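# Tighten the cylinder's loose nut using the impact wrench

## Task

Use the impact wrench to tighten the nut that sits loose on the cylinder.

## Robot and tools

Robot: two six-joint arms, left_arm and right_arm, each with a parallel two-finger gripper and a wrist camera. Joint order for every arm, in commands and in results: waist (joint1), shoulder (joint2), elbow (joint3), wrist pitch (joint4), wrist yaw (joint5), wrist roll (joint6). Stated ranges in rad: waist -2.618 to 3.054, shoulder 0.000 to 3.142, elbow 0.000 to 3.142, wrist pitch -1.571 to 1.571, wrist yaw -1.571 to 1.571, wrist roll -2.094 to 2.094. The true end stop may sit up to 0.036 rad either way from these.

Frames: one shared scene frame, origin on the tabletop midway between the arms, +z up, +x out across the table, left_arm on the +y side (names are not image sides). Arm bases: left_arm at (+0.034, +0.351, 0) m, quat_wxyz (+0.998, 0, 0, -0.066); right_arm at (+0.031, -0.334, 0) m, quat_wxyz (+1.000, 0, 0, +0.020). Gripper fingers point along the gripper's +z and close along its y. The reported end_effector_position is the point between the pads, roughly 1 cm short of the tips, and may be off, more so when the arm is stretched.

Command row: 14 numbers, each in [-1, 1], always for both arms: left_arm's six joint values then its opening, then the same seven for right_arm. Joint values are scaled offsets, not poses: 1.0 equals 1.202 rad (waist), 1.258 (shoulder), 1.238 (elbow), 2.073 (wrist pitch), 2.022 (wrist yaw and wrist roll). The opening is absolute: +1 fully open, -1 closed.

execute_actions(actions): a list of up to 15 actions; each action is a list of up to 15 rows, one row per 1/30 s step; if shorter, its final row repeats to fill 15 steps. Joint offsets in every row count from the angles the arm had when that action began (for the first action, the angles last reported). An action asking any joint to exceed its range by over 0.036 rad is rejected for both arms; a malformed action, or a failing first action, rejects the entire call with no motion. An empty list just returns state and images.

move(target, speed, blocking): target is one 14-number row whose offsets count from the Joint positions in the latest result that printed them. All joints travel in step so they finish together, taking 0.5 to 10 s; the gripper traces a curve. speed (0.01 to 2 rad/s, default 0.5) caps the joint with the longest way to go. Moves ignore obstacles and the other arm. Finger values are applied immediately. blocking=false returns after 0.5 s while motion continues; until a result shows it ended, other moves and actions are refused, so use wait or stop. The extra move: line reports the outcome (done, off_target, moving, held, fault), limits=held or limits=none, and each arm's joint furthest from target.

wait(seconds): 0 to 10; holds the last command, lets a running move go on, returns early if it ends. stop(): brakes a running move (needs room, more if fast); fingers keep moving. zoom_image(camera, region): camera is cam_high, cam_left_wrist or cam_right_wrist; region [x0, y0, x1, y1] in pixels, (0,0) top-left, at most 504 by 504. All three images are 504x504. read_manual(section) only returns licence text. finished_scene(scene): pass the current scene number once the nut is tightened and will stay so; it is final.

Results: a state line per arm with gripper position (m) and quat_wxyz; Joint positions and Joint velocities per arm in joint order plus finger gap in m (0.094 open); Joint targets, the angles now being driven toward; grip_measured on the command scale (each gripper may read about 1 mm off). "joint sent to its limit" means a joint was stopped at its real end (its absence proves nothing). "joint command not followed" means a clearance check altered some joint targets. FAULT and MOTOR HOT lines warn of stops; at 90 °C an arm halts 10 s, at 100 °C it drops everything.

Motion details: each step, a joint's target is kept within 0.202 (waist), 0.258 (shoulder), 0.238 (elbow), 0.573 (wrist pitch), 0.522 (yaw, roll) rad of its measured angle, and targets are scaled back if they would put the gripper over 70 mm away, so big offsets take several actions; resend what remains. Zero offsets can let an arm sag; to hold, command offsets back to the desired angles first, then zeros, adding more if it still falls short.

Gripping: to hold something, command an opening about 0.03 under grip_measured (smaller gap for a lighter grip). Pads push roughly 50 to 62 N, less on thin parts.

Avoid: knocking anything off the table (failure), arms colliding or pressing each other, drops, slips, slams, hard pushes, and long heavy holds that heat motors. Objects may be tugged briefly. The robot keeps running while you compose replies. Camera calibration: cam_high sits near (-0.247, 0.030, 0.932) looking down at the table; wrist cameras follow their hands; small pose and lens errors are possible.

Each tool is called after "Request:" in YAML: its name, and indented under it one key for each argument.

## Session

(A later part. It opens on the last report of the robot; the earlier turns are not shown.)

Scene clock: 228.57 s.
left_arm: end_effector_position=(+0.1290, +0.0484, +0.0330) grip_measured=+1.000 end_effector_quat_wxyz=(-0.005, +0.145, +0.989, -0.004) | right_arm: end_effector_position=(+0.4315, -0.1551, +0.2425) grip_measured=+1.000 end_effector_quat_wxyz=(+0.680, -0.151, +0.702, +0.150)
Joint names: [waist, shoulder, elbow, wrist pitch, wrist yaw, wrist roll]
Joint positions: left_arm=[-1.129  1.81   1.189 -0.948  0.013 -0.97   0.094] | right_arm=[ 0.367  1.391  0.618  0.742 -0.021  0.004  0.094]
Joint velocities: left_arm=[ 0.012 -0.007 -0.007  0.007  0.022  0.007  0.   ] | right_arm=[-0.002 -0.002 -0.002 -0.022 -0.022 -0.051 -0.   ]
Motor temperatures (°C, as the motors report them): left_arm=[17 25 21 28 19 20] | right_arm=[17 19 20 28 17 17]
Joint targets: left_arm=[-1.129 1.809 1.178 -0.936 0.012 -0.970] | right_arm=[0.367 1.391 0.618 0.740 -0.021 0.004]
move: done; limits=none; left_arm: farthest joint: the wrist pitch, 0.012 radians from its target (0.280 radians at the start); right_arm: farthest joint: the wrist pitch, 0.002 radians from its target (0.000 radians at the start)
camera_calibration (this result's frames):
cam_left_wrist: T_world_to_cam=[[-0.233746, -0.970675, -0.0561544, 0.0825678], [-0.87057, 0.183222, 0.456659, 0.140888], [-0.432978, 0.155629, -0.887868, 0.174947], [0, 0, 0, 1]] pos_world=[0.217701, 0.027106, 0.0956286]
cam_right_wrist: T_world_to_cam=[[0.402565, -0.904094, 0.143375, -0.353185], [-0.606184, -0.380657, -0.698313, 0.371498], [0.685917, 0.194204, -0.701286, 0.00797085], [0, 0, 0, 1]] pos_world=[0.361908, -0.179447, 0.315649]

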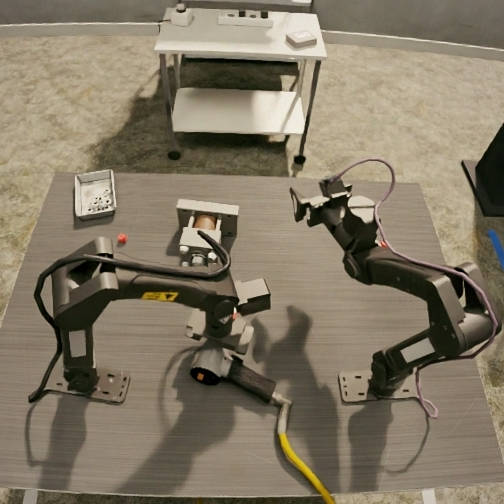

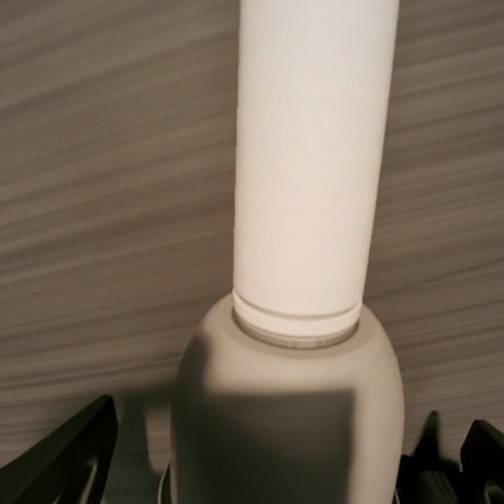

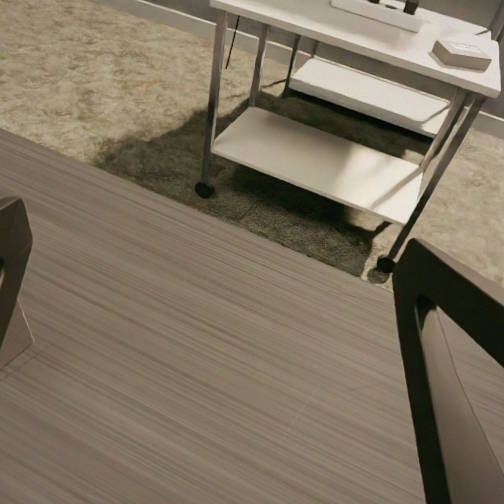

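Request:
move:
  target: [0,0.008,-0.022,0.017,0,0,1, 0.4,-0.25,0,0,0,0,1]
  speed: 0.5

Request:
move:
  target: [0,0,0,0,0,0,0.3, 0,0,0,0,0,0,1]

Request:
move:
  target: [0,0,0,0,0,0,0.0, 0,0,0,0,0,0,1]

Request:
move:
  target: [0,-0.1,0.19,-0.12,0,0,0.0, 0,0,0,0,0,0,1]
  speed: 0.12

Scene clock: 234.87 s.
left_arm: end_effector_position=(+0.1287, +0.0490, +0.0264) grip_measured=+1.000 end_effector_quat_wxyz=(-0.006, +0.145, +0.989, -0.003) | right_arm: end_effector_position=(+0.2709, -0.0350, +0.3625) grip_measured=+1.000 end_effector_quat_wxyz=(+0.718, -0.264, +0.542, +0.348)
Joint names: [waist, shoulder, elbow, wrist pitch, wrist yaw, wrist roll]
Joint positions: left_arm=[-1.129  1.82   1.173 -0.925  0.014 -0.97   0.094] | right_arm=[ 0.84   1.093  0.618  0.753 -0.022  0.004  0.094]
Joint velocities: left_arm=[-0.012  0.017  0.002  0.007  0.037  0.081  0.   ] | right_arm=[ 0.007  0.007  0.002 -0.037  0.007 -0.022 -0.   ]
Motor temperatures (°C, as the motors report them): left_arm=[17 25 20 27 18 20] | right_arm=[17 19 20 28 17 17]
Joint targets: left_arm=[-1.129 1.820 1.162 -0.913 0.013 -0.970] | right_arm=[0.848 1.077 0.618 0.742 -0.021 0.004]
move: done; limits=none; left_arm: farthest joint: the wrist pitch, 0.012 radians from its target (0.035 radians at the start); right_arm: farthest joint: the shoulder, 0.017 radians from its target (0.315 radians at the start)
camera_calibration (this result's frames):
cam_left_wrist: T_world_to_cam=[[-0.233856, -0.970549, -0.0578407, 0.0826788], [-0.869699, 0.182218, 0.458715, 0.143382], [-0.434666, 0.157577, -0.886699, 0.168862], [0, 0, 0, 1]] pos_world=[0.217433, 0.0275081, 0.0887405]
cam_right_wrist: T_world_to_cam=[[0.742465, -0.655117, 0.139887, -0.279162], [-0.209789, -0.42571, -0.880204, 0.360606], [0.636188, 0.624174, -0.453511, 0.117693], [0, 0, 0, 1]] pos_world=[0.208044, -0.102831, 0.409833]

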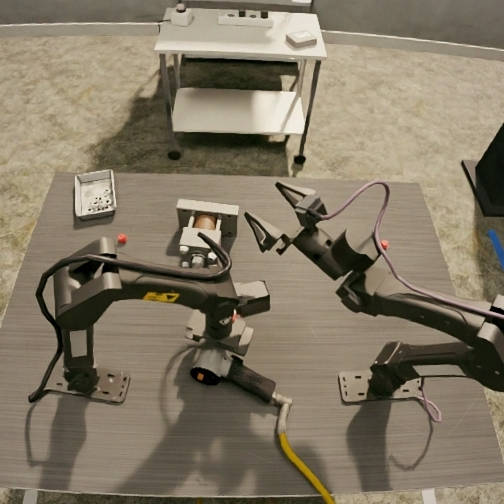

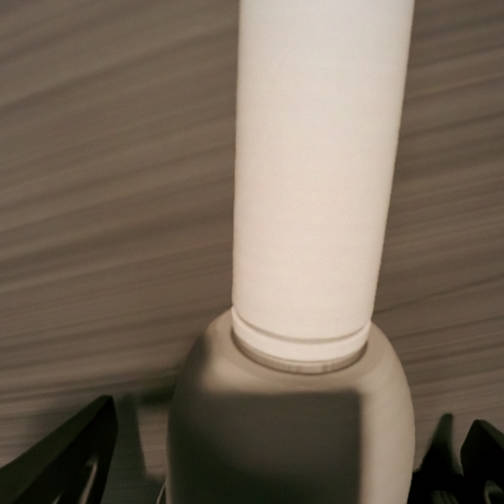

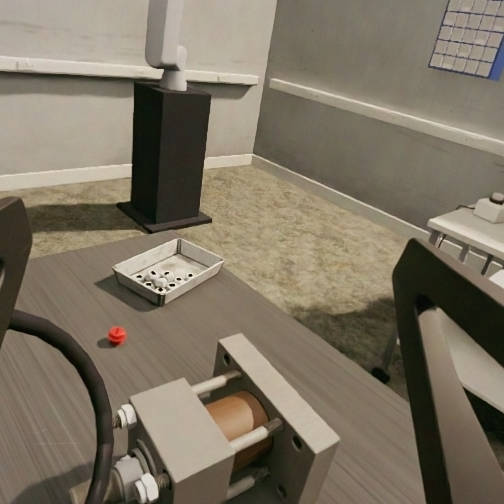

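Scene clock: 235.37 s.
left_arm: end_effector_position=(+0.1287, +0.0507, +0.0264) grip_measured=+0.304 end_effector_quat_wxyz=(-0.006, +0.145, +0.989, +0.001) | right_arm: end_effector_position=(+0.2708, -0.0350, +0.3627) grip_measured=+1.000 end_effector_quat_wxyz=(+0.718, -0.264, +0.541, +0.348)
Joint names: [waist, shoulder, elbow, wrist pitch, wrist yaw, wrist roll]
Joint positions: left_arm=[-1.129  1.82   1.173 -0.931  0.011 -0.97   0.061] | right_arm=[ 0.84   1.093  0.618  0.753 -0.022  0.004  0.094]
Joint velocities: left_arm=[-0.007  0.007  0.007  0.037 -0.007  0.007 -0.001] | right_arm=[-0.017  0.022 -0.012 -0.125 -0.022  0.051 -0.001]
Motor temperatures (°C, as the motors report them): left_arm=[17 25 20 27 18 20] | right_arm=[17 19 20 28 17 17]
Joint targets: left_arm=[-1.129 1.820 1.173 -0.925 0.014 -0.970] | right_arm=[0.840 1.093 0.618 0.753 -0.022 0.004]
move: done; limits=none; left_arm: farthest joint: the wrist pitch, 0.006 radians from its target (0.000 radians at the start); right_arm: farthest joint: the waist, 0.000 radians from its target (0.000 radians at the start)
camera_calibration (this result's frames):
cam_left_wrist: T_world_to_cam=[[-0.234179, -0.970021, -0.0649496, 0.0845387], [-0.870057, 0.179301, 0.459186, 0.143278], [-0.433775, 0.164042, -0.885963, 0.168145], [0, 0, 0, 1]] pos_world=[0.217394, 0.0287318, 0.0886698]
cam_right_wrist: T_world_to_cam=[[0.742397, -0.655199, 0.139861, -0.279164], [-0.209362, -0.425192, -0.880556, 0.360773], [0.636408, 0.62444, -0.452835, 0.117527], [0, 0, 0, 1]] pos_world=[0.207988, -0.102899, 0.409945]

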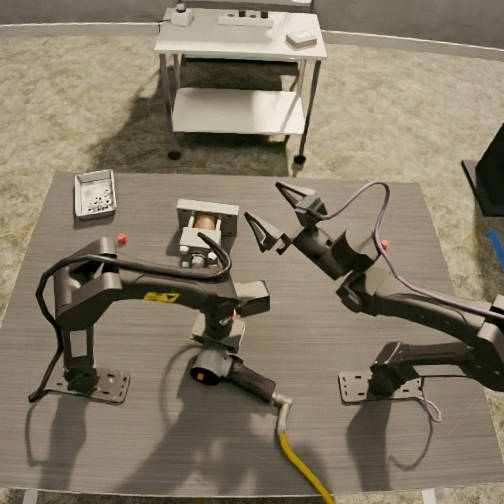

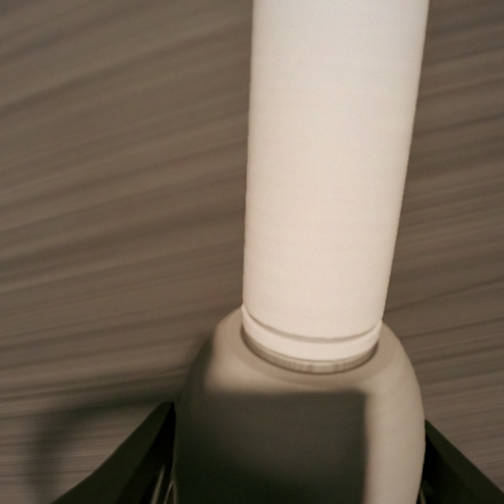

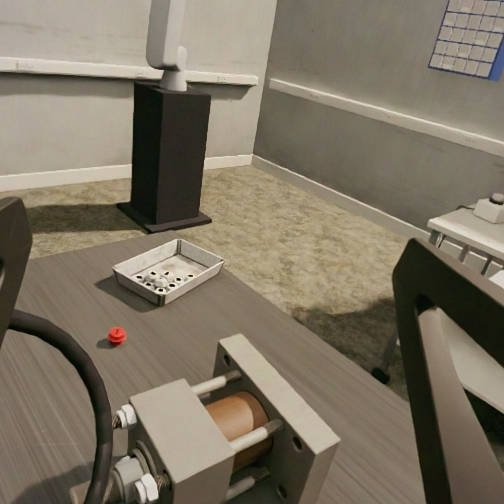

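Scene clock: 235.87 s.
left_arm: end_effector_position=(+0.1286, +0.0508, +0.0261) grip_measured=+0.250 end_effector_quat_wxyz=(-0.007, +0.145, +0.989, +0.001) | right_arm: end_effector_position=(+0.2708, -0.0350, +0.3628) grip_measured=+1.000 end_effector_quat_wxyz=(+0.719, -0.264, +0.541, +0.348)
Joint names: [waist, shoulder, elbow, wrist pitch, wrist yaw, wrist roll]
Joint positions: left_arm=[-1.129  1.82   1.173 -0.931  0.011 -0.97   0.059] | right_arm=[ 0.84   1.093  0.618  0.754 -0.022  0.004  0.094]
Joint velocities: left_arm=[-0.012 -0.002  0.002  0.066  0.051  0.007  0.   ] | right_arm=[-0.002 -0.012 -0.002 -0.095  0.022  0.007 -0.   ]
Motor temperatures (°C, as the motors report them): left_arm=[17 25 20 27 18 20] | right_arm=[17 19 20 28 17 17]
Joint targets: left_arm=[-1.129 1.820 1.173 -0.931 0.011 -0.970] | right_arm=[0.840 1.093 0.618 0.753 -0.022 0.004]
move: done; limits=none; left_arm: farthest joint: the waist, 0.000 radians from its target (0.000 radians at the start); right_arm: farthest joint: the wrist pitch, 0.001 radians from its target (0.000 radians at the start)
camera_calibration (this result's frames):
cam_left_wrist: T_world_to_cam=[[-0.234202, -0.96995, -0.0659256, 0.0846901], [-0.869897, 0.1788, 0.459684, 0.1433], [-0.434083, 0.165007, -0.885632, 0.167881], [0, 0, 0, 1]] pos_world=[0.217365, 0.0288215, 0.0883909]
cam_right_wrist: T_world_to_cam=[[0.742363, -0.65524, 0.139849, -0.279166], [-0.209148, -0.424933, -0.880732, 0.360856], [0.636517, 0.624574, -0.452497, 0.117443], [0, 0, 0, 1]] pos_world=[0.20796, -0.102933, 0.410001]

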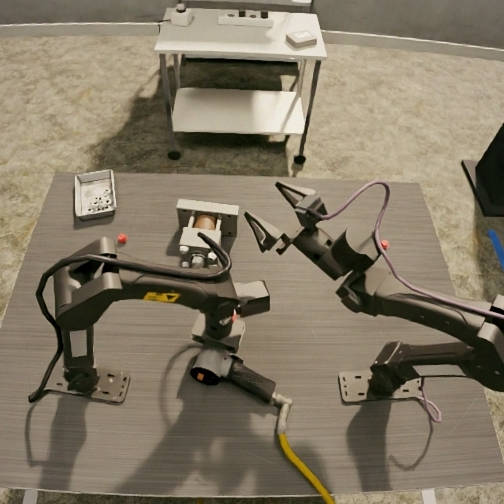

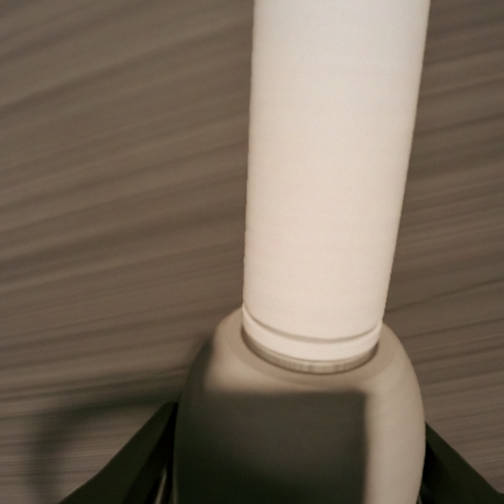

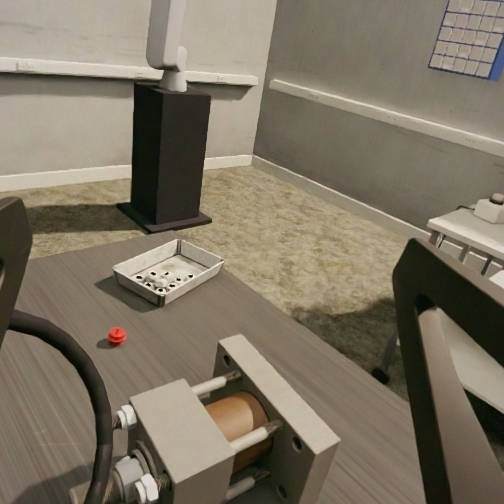

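Scene clock: 238.47 s.
left_arm: end_effector_position=(+0.1317, +0.0585, +0.0813) grip_measured=+0.250 end_effector_quat_wxyz=(-0.000, +0.153, +0.988, +0.022) | right_arm: end_effector_position=(+0.2708, -0.0351, +0.3629) grip_measured=+1.000 end_effector_quat_wxyz=(+0.719, -0.263, +0.541, +0.348)
Joint names: [waist, shoulder, elbow, wrist pitch, wrist yaw, wrist roll]
Joint positions: left_arm=[-1.129  1.764  1.331 -1.177 -0.019 -0.954  0.059] | right_arm=[ 0.84   1.093  0.618  0.754 -0.022  0.004  0.094]
Joint velocities: left_arm=[ 0.007  0.002  0.002  0.007  0.022  0.022 -0.002] | right_arm=[-0.007 -0.007  0.012 -0.066  0.007  0.051  0.   ]
Motor temperatures (°C, as the motors report them): left_arm=[17 26 21 26 18 20] | right_arm=[17 19 20 28 17 17]
Joint targets: left_arm=[-1.129 1.694 1.408 -1.180 0.011 -0.970] | right_arm=[0.840 1.093 0.618 0.754 -0.022 0.004]
move: off_target (left_arm); limits=none; left_arm: farthest joint: the elbow, 0.077 radians from its target (0.235 radians at the start); right_arm: farthest joint: the waist, 0.000 radians from its target (0.000 radians at the start)
camera_calibration (this result's frames):
cam_left_wrist: T_world_to_cam=[[-0.248784, -0.962556, -0.107667, 0.101328], [-0.875166, 0.175777, 0.450763, 0.120844], [-0.41496, 0.206369, -0.886127, 0.211885], [0, 0, 0, 1]] pos_world=[0.218891, 0.0325656, 0.144194]
cam_right_wrist: T_world_to_cam=[[0.742329, -0.655281, 0.139836, -0.279167], [-0.208935, -0.424674, -0.880908, 0.360939], [0.636627, 0.624707, -0.452158, 0.11736], [0, 0, 0, 1]] pos_world=[0.207932, -0.102967, 0.410057]

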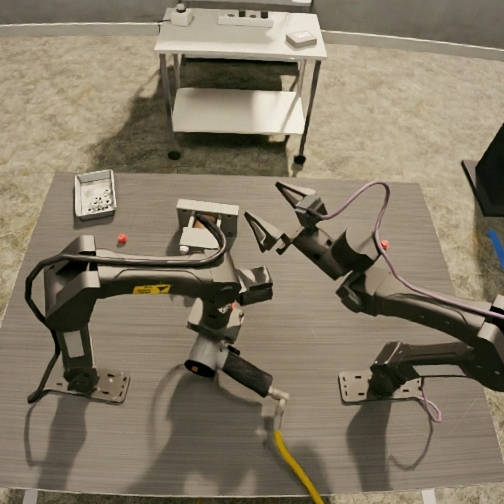

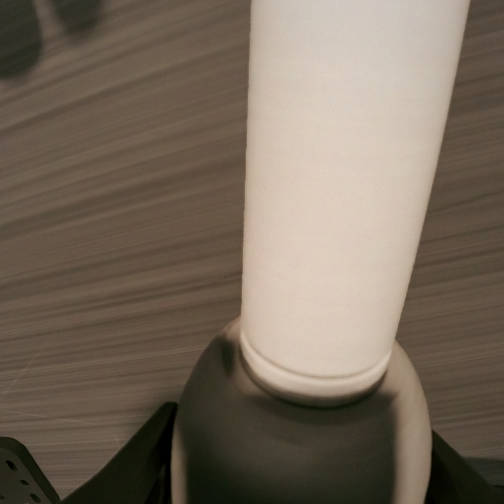

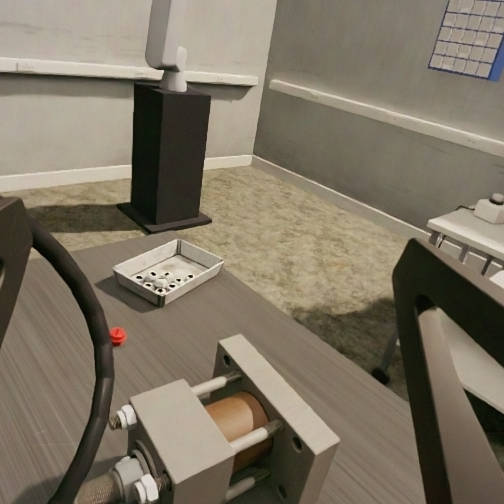

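Request:
move:
  target: [0,-0.056,0.062,0,0.015,-0.008,0.0, -0.08,0.58,-0.11,0.167,0,0.775,1]
  speed: 0.9

Scene clock: 246.57 s.
left_arm: end_effector_position=(+0.1320, +0.0594, +0.0803) grip_measured=+0.250 end_effector_quat_wxyz=(+0.000, +0.157, +0.987, +0.024) | right_arm: end_effector_position=(+0.3401, -0.0117, +0.1024) grip_measured=+1.000 end_effector_quat_wxyz=(+0.231, +0.287, +0.722, +0.586)
Joint names: [waist, shoulder, elbow, wrist pitch, wrist yaw, wrist roll]
Joint positions: left_arm=[-1.129  1.765  1.329 -1.178 -0.022 -0.948  0.059] | right_arm=[ 0.754  1.809  0.498  1.103 -0.022  1.57   0.094]
Joint velocities: left_arm=[ 0.017  0.012  0.007  0.022 -0.022 -0.022 -0.   ] | right_arm=[-0.012 -0.002  0.002  0.022  0.051 -0.037  0.   ]
Motor temperatures (°C, as the motors report them): left_arm=[17 28 22 25 19 20] | right_arm=[17 19 20 29 17 17]
Joint targets: left_arm=[-1.129 1.693 1.408 -1.178 0.012 -0.970] | right_arm=[0.744 1.823 0.482 1.101 -0.022 1.571]
move: off_target (left_arm); limits=none; left_arm: farthest joint: the elbow, 0.079 radians from its target (0.077 radians at the start); right_arm: farthest joint: the elbow, 0.016 radians from its target (0.137 radians at the start)
camera_calibration (this result's frames):
cam_left_wrist: T_world_to_cam=[[-0.254594, -0.960425, -0.112985, 0.103315], [-0.874831, 0.178947, 0.450166, 0.121211], [-0.412132, 0.213452, -0.885768, 0.210141], [0, 0, 0, 1]] pos_world=[0.218948, 0.0326814, 0.143244]
cam_right_wrist: T_world_to_cam=[[-0.0448342, -0.258533, -0.964962, 0.106624], [-0.998692, -0.0121796, 0.0496645, 0.334062], [-0.0245927, 0.965926, -0.257648, 0.149769], [0, 0, 0, 1]] pos_world=[0.342088, -0.113031, 0.124885]

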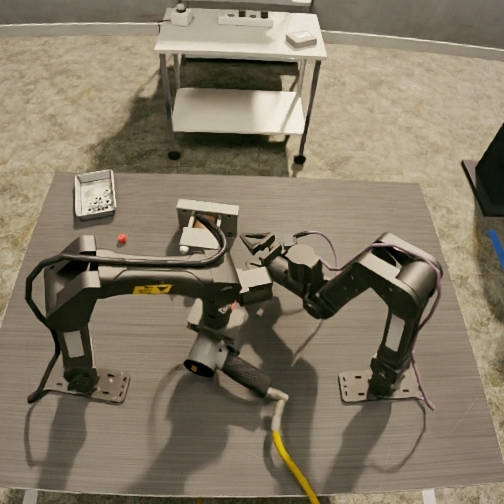

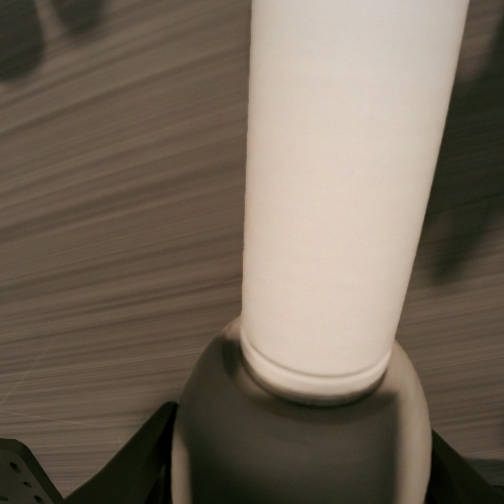

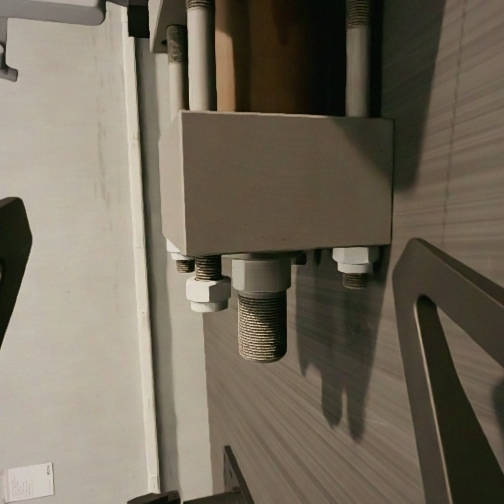

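Request:
move:
  target: [0.227,-0.064,0.045,-0.01,0.07,0.022,0.0, 0,0,0,0,0,0,1]
  speed: 0.15

Scene clock: 254.37 s.
left_arm: end_effector_position=(+0.1858, +0.0979, +0.0769) grip_measured=+0.250 end_effector_quat_wxyz=(-0.043, +0.068, +0.997, +0.017) | right_arm: end_effector_position=(+0.3402, -0.0116, +0.1031) grip_measured=+1.000 end_effector_quat_wxyz=(+0.231, +0.287, +0.721, +0.587)
Joint names: [waist, shoulder, elbow, wrist pitch, wrist yaw, wrist roll]
Joint positions: left_arm=[-0.87   1.754  1.299 -1.194  0.049 -0.866  0.059] | right_arm=[ 0.754  1.809  0.498  1.106 -0.022  1.571  0.094]
Joint velocities: left_arm=[-0.007  0.032 -0.012  0.037 -0.037 -0.066  0.003] | right_arm=[ 0.002  0.022  0.012  0.081 -0.022 -0.022 -0.   ]
Motor temperatures (°C, as the motors report them): left_arm=[17 29 23 25 19 20] | right_arm=[17 20 19 29 17 17]
Joint targets: left_arm=[-0.856 1.685 1.384 -1.198 0.119 -0.904] | right_arm=[0.754 1.809 0.498 1.103 -0.022 1.570]
move: off_target (left_arm); limits=none; left_arm: farthest joint: the elbow, 0.086 radians from its target (0.056 radians at the start); right_arm: farthest joint: the wrist pitch, 0.003 radians from its target (0.000 radians at the start)
camera_calibration (this result's frames):
cam_left_wrist: T_world_to_cam=[[-0.0865291, -0.991538, -0.0967729, 0.124119], [-0.852808, 0.0235056, 0.521695, 0.168536], [-0.515006, 0.127671, -0.847626, 0.24572], [0, 0, 0, 1]] pos_world=[0.281015, 0.0877361, 0.132365]
cam_right_wrist: T_world_to_cam=[[-0.0435945, -0.256193, -0.965642, 0.106956], [-0.998759, -0.0121416, 0.0483109, 0.334289], [-0.0241014, 0.966549, -0.255345, 0.149447], [0, 0, 0, 1]] pos_world=[0.342138, -0.112987, 0.125292]

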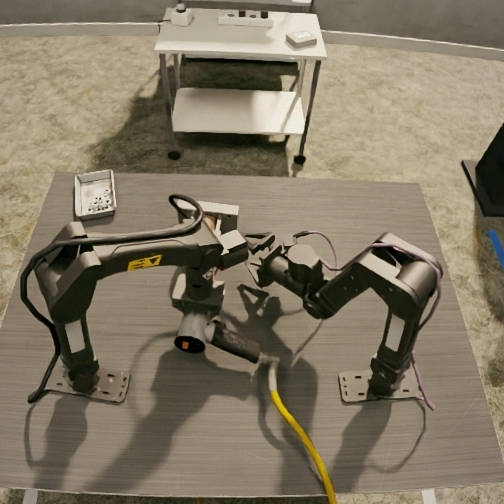

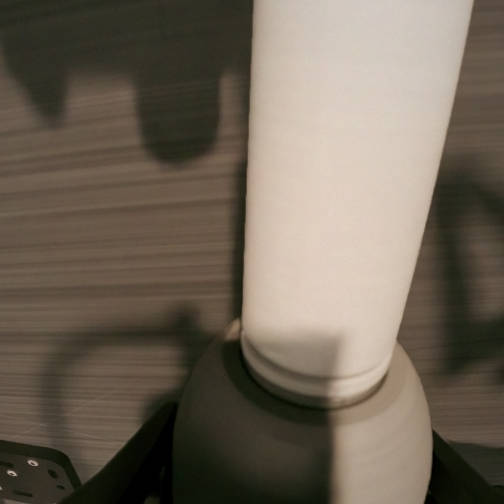

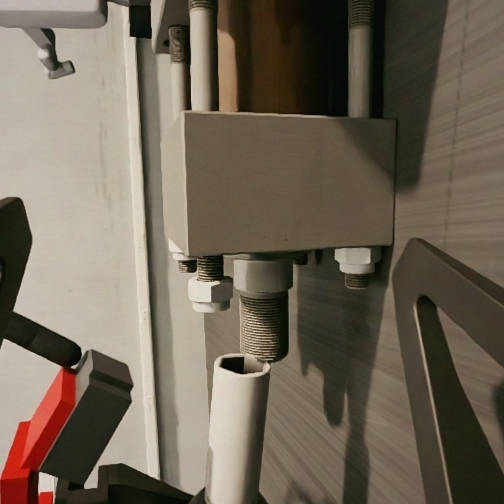

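Request:
move:
  target: [-0.03,-0.055,0.088,0.026,-0.01,-0.06,0.0, 0,0,0,0,0,0,1]
  speed: 0.1

Scene clock: 261.07 s.
left_arm: end_effector_position=(+0.1930, +0.0839, +0.0829) grip_measured=+0.250 end_effector_quat_wxyz=(-0.004, +0.060, +0.998, +0.010) | right_arm: end_effector_position=(+0.3403, -0.0115, +0.1037) grip_measured=+1.000 end_effector_quat_wxyz=(+0.231, +0.287, +0.720, +0.588)
Joint names: [waist, shoulder, elbow, wrist pitch, wrist yaw, wrist roll]
Joint positions: left_arm=[-0.906  1.755  1.328 -1.165 -0.005 -0.918  0.059] | right_arm=[ 0.754  1.809  0.498  1.108 -0.022  1.571  0.094]
Joint velocities: left_arm=[ 0.002  0.017 -0.007 -0.051  0.022 -0.037 -0.001] | right_arm=[-0.012  0.022 -0.007 -0.051 -0.022  0.022  0.   ]
Motor temperatures (°C, as the motors report them): left_arm=[17 30 23 24 19 20] | right_arm=[17 20 19 29 17 17]
Joint targets: left_arm=[-0.906 1.685 1.408 -1.140 0.029 -0.987] | right_arm=[0.754 1.809 0.498 1.106 -0.022 1.571]
move: off_target (left_arm); limits=none; left_arm: farthest joint: the elbow, 0.080 radians from its target (0.109 radians at the start); right_arm: farthest joint: the wrist pitch, 0.002 radians from its target (0.000 radians at the start)
camera_calibration (this result's frames):
cam_left_wrist: T_world_to_cam=[[-0.06554, -0.994249, -0.0846994, 0.106615], [-0.890739, 0.0200344, 0.454074, 0.185106], [-0.449766, 0.105205, -0.886929, 0.24886], [0, 0, 0, 1]] pos_world=[0.283797, 0.0761124, 0.145699]
cam_right_wrist: T_world_to_cam=[[-0.0417878, -0.254352, -0.966208, 0.107077], [-0.998847, -0.0122319, 0.0464194, 0.334578], [-0.0236255, 0.967034, -0.253548, 0.149179], [0, 0, 0, 1]] pos_world=[0.342192, -0.112933, 0.125752]

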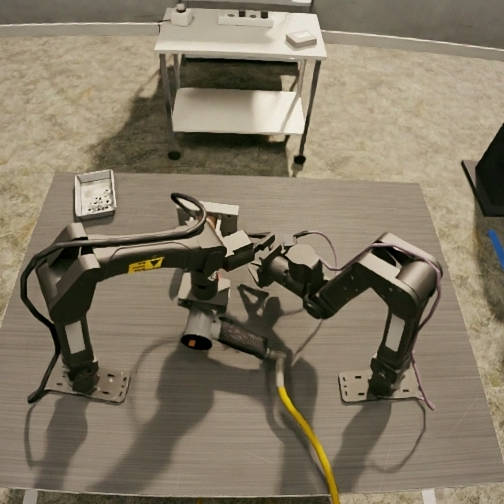

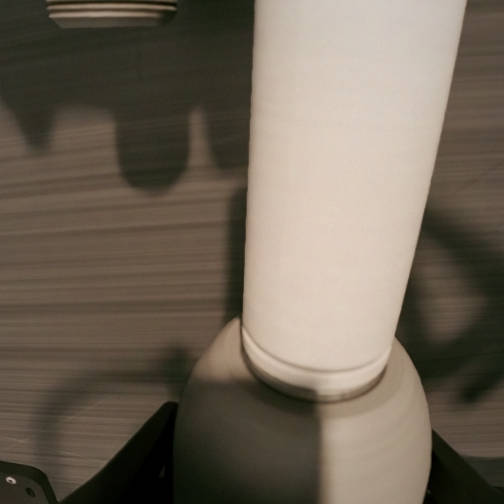

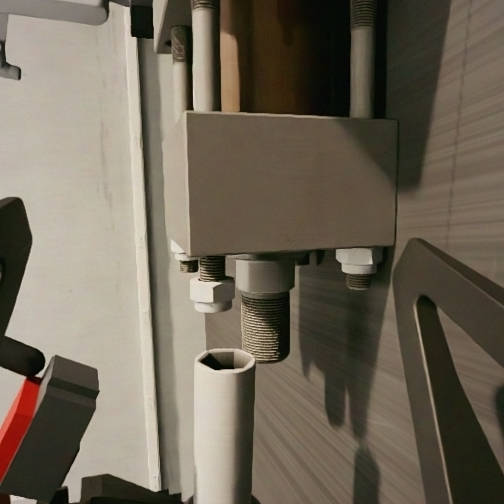

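Request:
move:
  target: [0.038,-0.056,0.077,0.008,0.017,-0.045,0.0, 0,0,0,0,0,0,1]
  speed: 0.1

Scene clock: 267.77 s.
left_arm: end_effector_position=(+0.2019, +0.0872, +0.0870) grip_measured=+0.250 end_effector_quat_wxyz=(-0.001, +0.036, +0.999, +0.009) | right_arm: end_effector_position=(+0.3404, -0.0114, +0.1044) grip_measured=+1.000 end_effector_quat_wxyz=(+0.232, +0.286, +0.719, +0.589)
Joint names: [waist, shoulder, elbow, wrist pitch, wrist yaw, wrist roll]
Joint positions: left_arm=[-0.878  1.754  1.344 -1.176 -0.008 -0.938  0.059] | right_arm=[ 0.754  1.809  0.498  1.111 -0.022  1.571  0.094]
Joint velocities: left_arm=[-0.007 -0.007 -0.017  0.007  0.037  0.037  0.001] | right_arm=[ 0.002  0.002  0.002 -0.022  0.007  0.037 -0.001]
Motor temperatures (°C, as the motors report them): left_arm=[17 30 24 24 19 20] | right_arm=[17 20 19 29 17 17]
Joint targets: left_arm=[-0.860 1.685 1.423 -1.149 0.030 -1.009] | right_arm=[0.754 1.809 0.498 1.108 -0.022 1.571]
move: off_target (left_arm); limits=none; left_arm: farthest joint: the elbow, 0.080 radians from its target (0.095 radians at the start); right_arm: farthest joint: the wrist pitch, 0.003 radians from its target (0.000 radians at the start)
camera_calibration (this result's frames):
cam_left_wrist: T_world_to_cam=[[-0.0172624, -0.996435, -0.0825777, 0.101144], [-0.893361, -0.021718, 0.448815, 0.195675], [-0.449008, 0.0815193, -0.889801, 0.258266], [0, 0, 0, 1]] pos_world=[0.292518, 0.0839794, 0.150336]
cam_right_wrist: T_world_to_cam=[[-0.0399801, -0.25251, -0.966768, 0.107198], [-0.998932, -0.0123186, 0.0445277, 0.334868], [-0.0231529, 0.967516, -0.251748, 0.148911], [0, 0, 0, 1]] pos_world=[0.342244, -0.11288, 0.126212]

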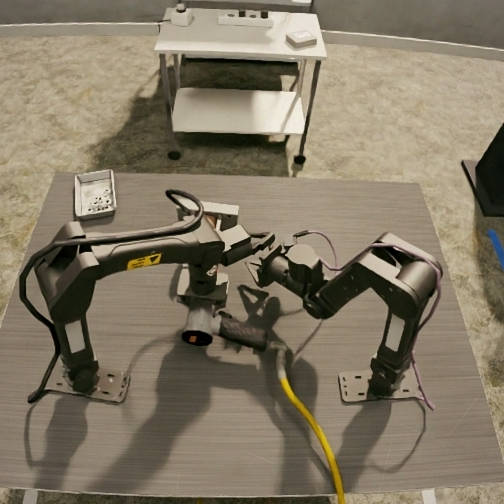

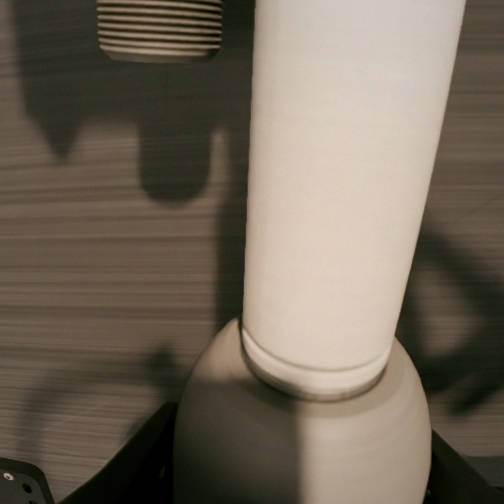

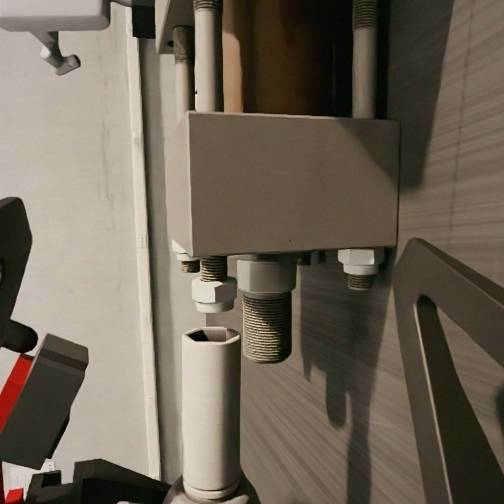

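Request:
execute_actions:
  actions:
    - [[0.02,-0.045,0.069,0.013,0.019,-0.028,0,0,0,0,0,0,0,1],[0.02,-0.045,0.069,0.013,0.019,-0.028,0,0,0,0,0,0,0,1],[0.025,-0.038,0.074,0.013,0.019,-0.023,0,0,0,0,0,0,0,1],[0.025,-0.038,0.074,0.013,0.019,-0.023,0,0,0,0,0,0,0,1],[0.03,-0.032,0.078,0.013,0.019,-0.019,0,0,0,0,0,0,0,1],[0.03,-0.032,0.078,0.013,0.019,-0.019,0,0,0,0,0,0,0,1],[0.035,-0.027,0.083,0.013,0.019,-0.016,0,0,0,0,0,0,0,1]]

Request:
wait:
  seconds: 0.5

Scene clock: 275.40 s.
left_arm: end_effector_position=(+0.2105, +0.0880, +0.0879) grip_measured=+0.250 end_effector_quat_wxyz=(-0.002, +0.034, +0.999, +0.008) | right_arm: end_effector_position=(+0.3405, -0.0113, +0.1050) grip_measured=+1.000 end_effector_quat_wxyz=(+0.232, +0.286, +0.718, +0.590)
Joint names: [waist, shoulder, elbow, wrist pitch, wrist yaw, wrist roll]
Joint positions: left_arm=[-0.853  1.769  1.365 -1.182 -0.006 -0.917  0.059] | right_arm=[ 0.754  1.809  0.498  1.114 -0.022  1.571  0.094]
Joint velocities: left_arm=[ 0.002 -0.002  0.002 -0.051 -0.051 -0.007 -0.001] | right_arm=[-0.012 -0.007  0.007  0.007  0.022 -0.11   0.001]
Motor temperatures (°C, as the motors report them): left_arm=[17 31 24 24 19 20] | right_arm=[17 20 19 30 17 17]
Joint targets: left_arm=[-0.836 1.720 1.447 -1.149 0.030 -0.970] | right_arm=[0.754 1.809 0.498 1.111 -0.022 1.571]
camera_calibration (this result's frames):
cam_left_wrist: T_world_to_cam=[[-0.0128113, -0.996619, -0.081152, 0.101073], [-0.892462, -0.0252039, 0.450418, 0.203022], [-0.450941, 0.0781955, -0.889122, 0.263526], [0, 0, 0, 1]] pos_world=[0.301319, 0.0852418, 0.151064]
cam_right_wrist: T_world_to_cam=[[-0.0381713, -0.250667, -0.967321, 0.107317], [-0.999014, -0.0124016, 0.0426356, 0.335158], [-0.0226837, 0.967994, -0.249946, 0.148642], [0, 0, 0, 1]] pos_world=[0.342295, -0.112828, 0.126673]

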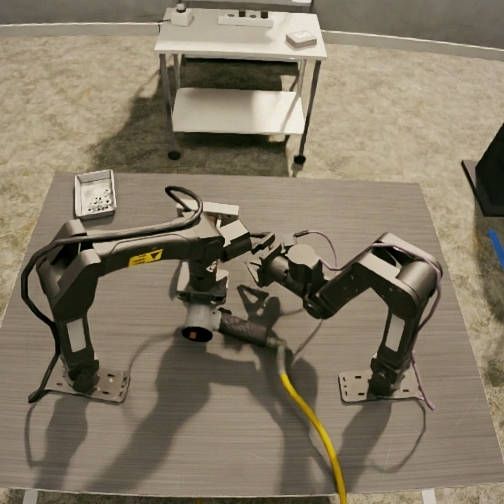

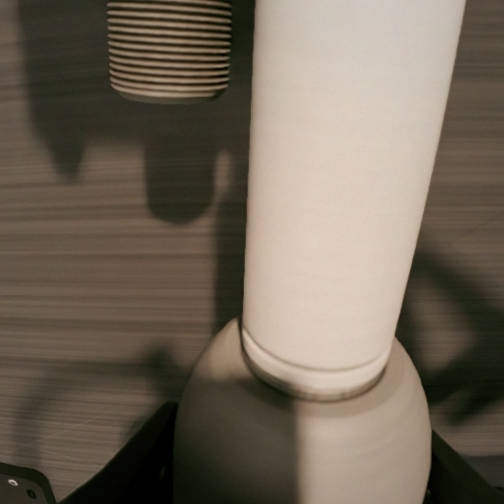

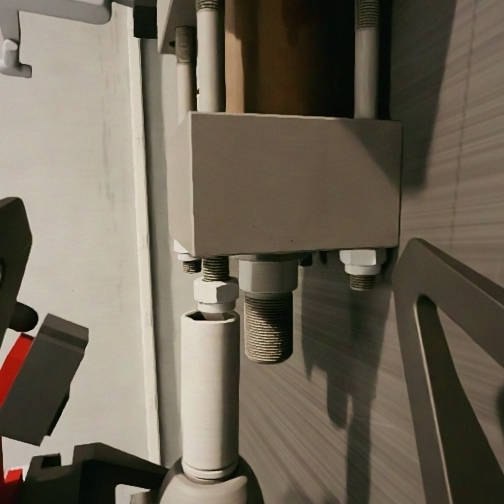

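Scene clock: 275.90 s.
left_arm: end_effector_position=(+0.2105, +0.0880, +0.0879) grip_measured=+0.250 end_effector_quat_wxyz=(-0.002, +0.034, +0.999, +0.008) | right_arm: end_effector_position=(+0.3405, -0.0113, +0.1050) grip_measured=+1.000 end_effector_quat_wxyz=(+0.232, +0.286, +0.718, +0.590)
Joint names: [waist, shoulder, elbow, wrist pitch, wrist yaw, wrist roll]
Joint positions: left_arm=[-0.853  1.769  1.365 -1.182 -0.006 -0.917  0.059] | right_arm=[ 0.754  1.809  0.498  1.114 -0.022  1.571  0.094]
Joint velocities: left_arm=[-0.017 -0.002 -0.002 -0.022 -0.007 -0.007 -0.   ] | right_arm=[ 0.002 -0.012  0.002 -0.007 -0.066  0.007  0.   ]
Motor temperatures (°C, as the motors report them): left_arm=[17 31 24 24 19 20] | right_arm=[17 20 19 30 17 17]
Joint targets: left_arm=[-0.836 1.720 1.447 -1.149 0.030 -0.971] | right_arm=[0.754 1.809 0.498 1.111 -0.022 1.571]
wait: 0.50 s; at rest by 0.17 s
camera_calibration (this result's frames):
cam_left_wrist: T_world_to_cam=[[-0.013192, -0.996615, -0.0811506, 0.101153], [-0.892469, -0.0248629, 0.450424, 0.202993], [-0.450917, 0.0783664, -0.889119, 0.263506], [0, 0, 0, 1]] pos_world=[0.301318, 0.0852073, 0.151064]
cam_right_wrist: T_world_to_cam=[[-0.0381713, -0.250667, -0.967321, 0.107317], [-0.999014, -0.0124016, 0.0426356, 0.335158], [-0.0226837, 0.967994, -0.249946, 0.148642], [0, 0, 0, 1]] pos_world=[0.342295, -0.112828, 0.126673]

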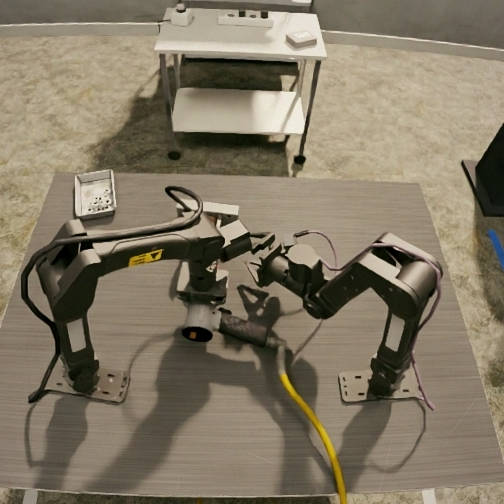

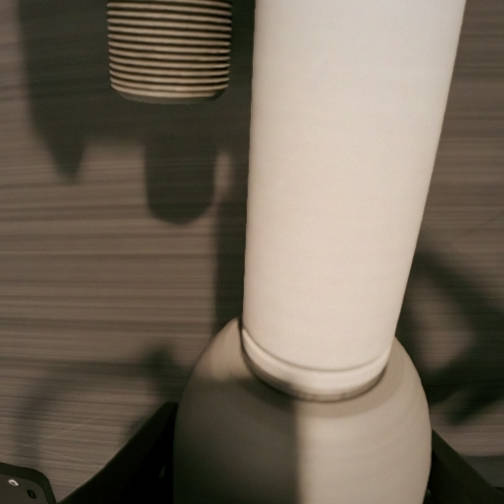

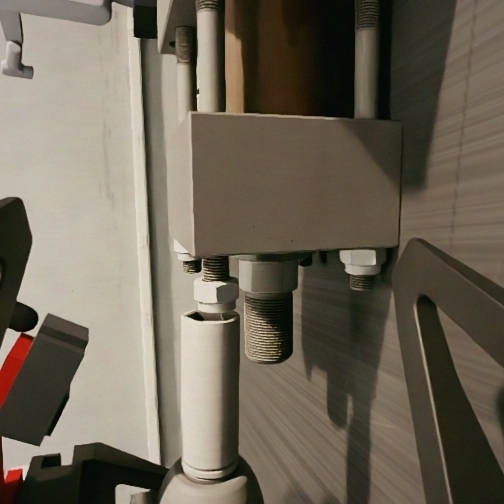

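Request:
execute_actions:
  actions:
    - [[0.014,-0.032,0.066,0.022,0.018,-0.027,0,0,0,0,-0.001,0,0,1],[0.014,-0.032,0.066,0.022,0.018,-0.027,0,0,0,0,-0.001,0,0,1],[0.014,-0.032,0.066,0.022,0.018,-0.027,0,0,0,0,-0.001,0,0,1],[0.014,-0.032,0.066,0.022,0.018,-0.027,0,0,0,0,-0.001,0,0,1],[0.014,-0.032,0.066,0.022,0.018,-0.027,0,0,0,0,-0.001,0,0,1],[0.014,-0.032,0.066,0.022,0.018,-0.027,0,0,0,0,-0.001,0,0,1],[0.02,-0.026,0.072,0.023,0.018,-0.023,0,0,0,0,-0.001,0,0,1],[0.02,-0.026,0.072,0.023,0.018,-0.023,0,0,0,0,-0.001,0,0,1],[0.026,-0.021,0.079,0.024,0.018,-0.019,0,0,0,0,-0.001,0,0,1]]

Request:
zoom_image:
  camera: "cam_right_wrist"
  region: [140, 220, 320, 400]

Scene clock: 280.63 s.
left_arm: end_effector_position=(+0.2133, +0.0865, +0.0834) grip_measured=+0.250 end_effector_quat_wxyz=(-0.008, +0.035, +0.999, +0.011) | right_arm: end_effector_position=(+0.3406, -0.0112, +0.1052) grip_measured=+1.000 end_effector_quat_wxyz=(+0.232, +0.286, +0.718, +0.590)
Joint names: [waist, shoulder, elbow, wrist pitch, wrist yaw, wrist roll]
Joint positions: left_arm=[-0.844  1.793  1.376 -1.181  0.001 -0.906  0.059] | right_arm=[ 0.754  1.809  0.498  1.115 -0.022  1.571  0.094]
Joint velocities: left_arm=[ 0.002 -0.007  0.012 -0.081  0.037  0.037 -0.   ] | right_arm=[-0.017  0.002  0.017 -0.022 -0.037 -0.007  0.001]
Motor temperatures (°C, as the motors report them): left_arm=[17 31 25 24 19 20] | right_arm=[17 21 19 30 17 17]
Joint targets: left_arm=[-0.821 1.743 1.462 -1.133 0.030 -0.955] | right_arm=[0.754 1.809 0.498 1.112 -0.022 1.571]
camera_calibration (this result's frames):
cam_left_wrist: T_world_to_cam=[[-0.0160074, -0.996157, -0.0861095, 0.100279], [-0.886625, -0.0256693, 0.461776, 0.2053], [-0.462212, 0.0837387, -0.882807, 0.26229], [0, 0, 0, 1]] pos_world=[0.304863, 0.0831996, 0.145384]
cam_right_wrist: T_world_to_cam=[[-0.0376543, -0.25014, -0.967477, 0.107351], [-0.999036, -0.0124247, 0.042095, 0.33524], [-0.0225503, 0.96813, -0.249431, 0.148566], [0, 0, 0, 1]] pos_world=[0.34231, -0.112813, 0.126804]

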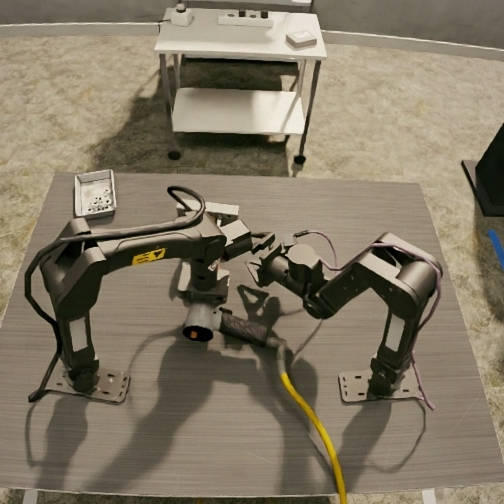

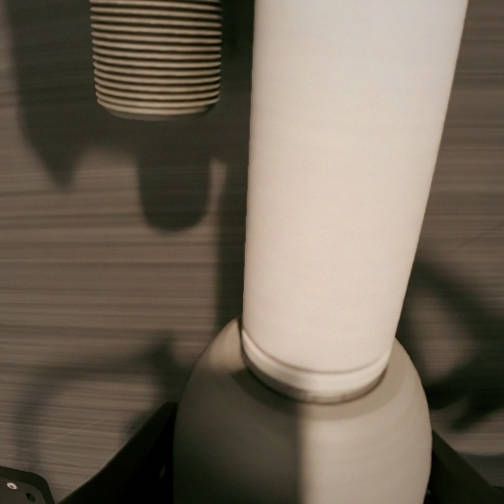

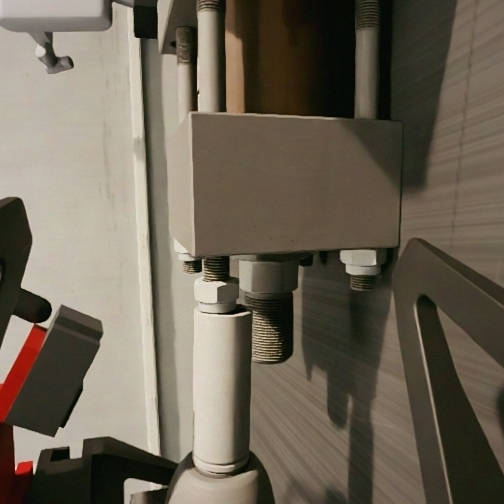

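Region (140, 220, 320, 400) of cam_right_wrist's 504x504 image, scaled by 2.800, with more detail than that image has.

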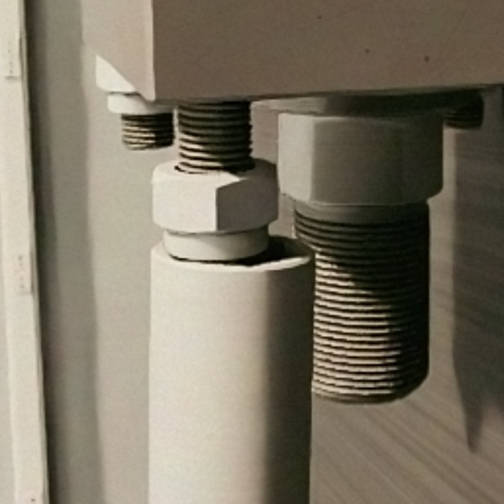

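Request:
execute_actions:
  actions:
    - [[0.017,-0.04,0.078,0.023,0.014,-0.024,0,0,0,0,-0.001,0,0,1]]

Request:
zoom_image:
  camera: "cam_right_wrist"
  region: [140, 220, 320, 400]

Scene clock: 283.77 s.
left_arm: end_effector_position=(+0.2132, +0.0862, +0.0836) grip_measured=+0.250 end_effector_quat_wxyz=(-0.009, +0.035, +0.999, +0.010) | right_arm: end_effector_position=(+0.3406, -0.0112, +0.1053) grip_measured=+1.000 end_effector_quat_wxyz=(+0.232, +0.286, +0.718, +0.590)
Joint names: [waist, shoulder, elbow, wrist pitch, wrist yaw, wrist roll]
Joint positions: left_arm=[-0.844  1.793  1.377 -1.181  0.002 -0.906  0.059] | right_arm=[ 0.754  1.809  0.498  1.115 -0.022  1.571  0.094]
Joint velocities: left_arm=[ 0.022  0.002 -0.012 -0.037 -0.007  0.022 -0.001] | right_arm=[ 0.007  0.007  0.007 -0.081 -0.007 -0.007 -0.   ]
Motor temperatures (°C, as the motors report them): left_arm=[17 31 25 24 19 20] | right_arm=[17 21 19 30 17 17]
Joint targets: left_arm=[-0.823 1.742 1.472 -1.133 0.030 -0.955] | right_arm=[0.754 1.809 0.498 1.112 -0.022 1.571]
camera_calibration (this result's frames):
cam_left_wrist: T_world_to_cam=[[-0.0164021, -0.996261, -0.0848269, 0.0999818], [-0.88639, -0.0247675, 0.462277, 0.204999], [-0.46265, 0.082772, -0.882669, 0.262623], [0, 0, 0, 1]] pos_world=[0.304851, 0.0829474, 0.145524]
cam_right_wrist: T_world_to_cam=[[-0.0373958, -0.249877, -0.967555, 0.107368], [-0.999048, -0.0124361, 0.0418246, 0.335282], [-0.0224836, 0.968198, -0.249174, 0.148527], [0, 0, 0, 1]] pos_world=[0.342317, -0.112805, 0.12687]

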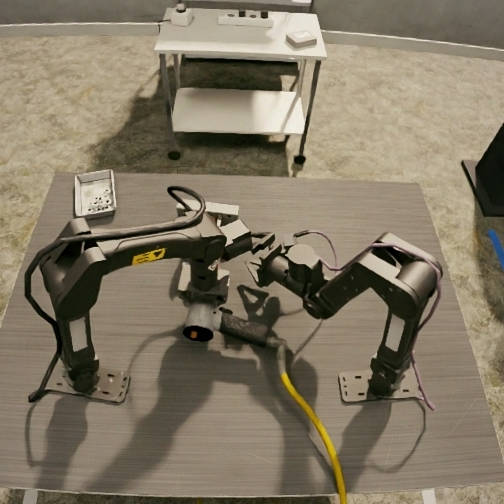

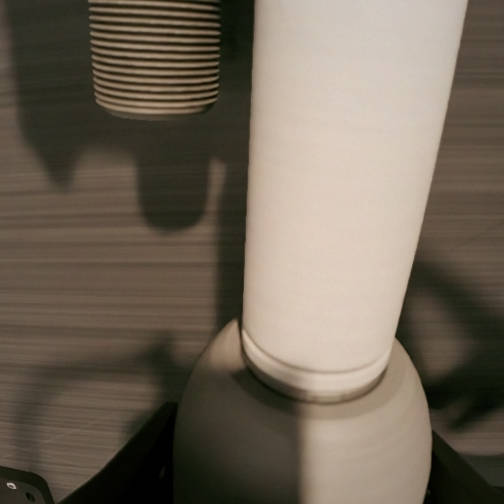

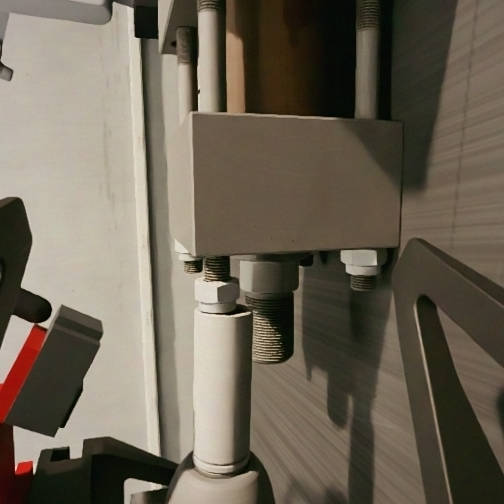

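Region (140, 220, 320, 400) of cam_right_wrist's 504x504 image, scaled by 2.800, with more detail than that image has.

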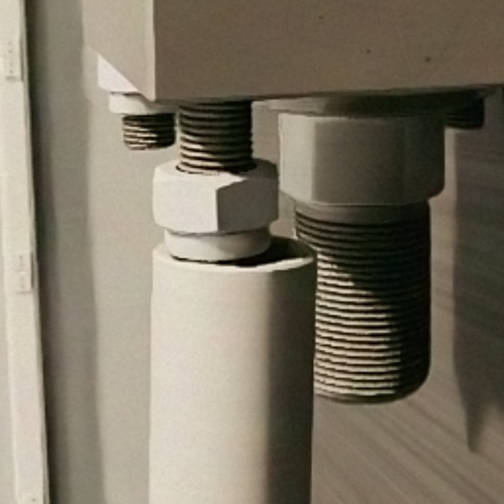

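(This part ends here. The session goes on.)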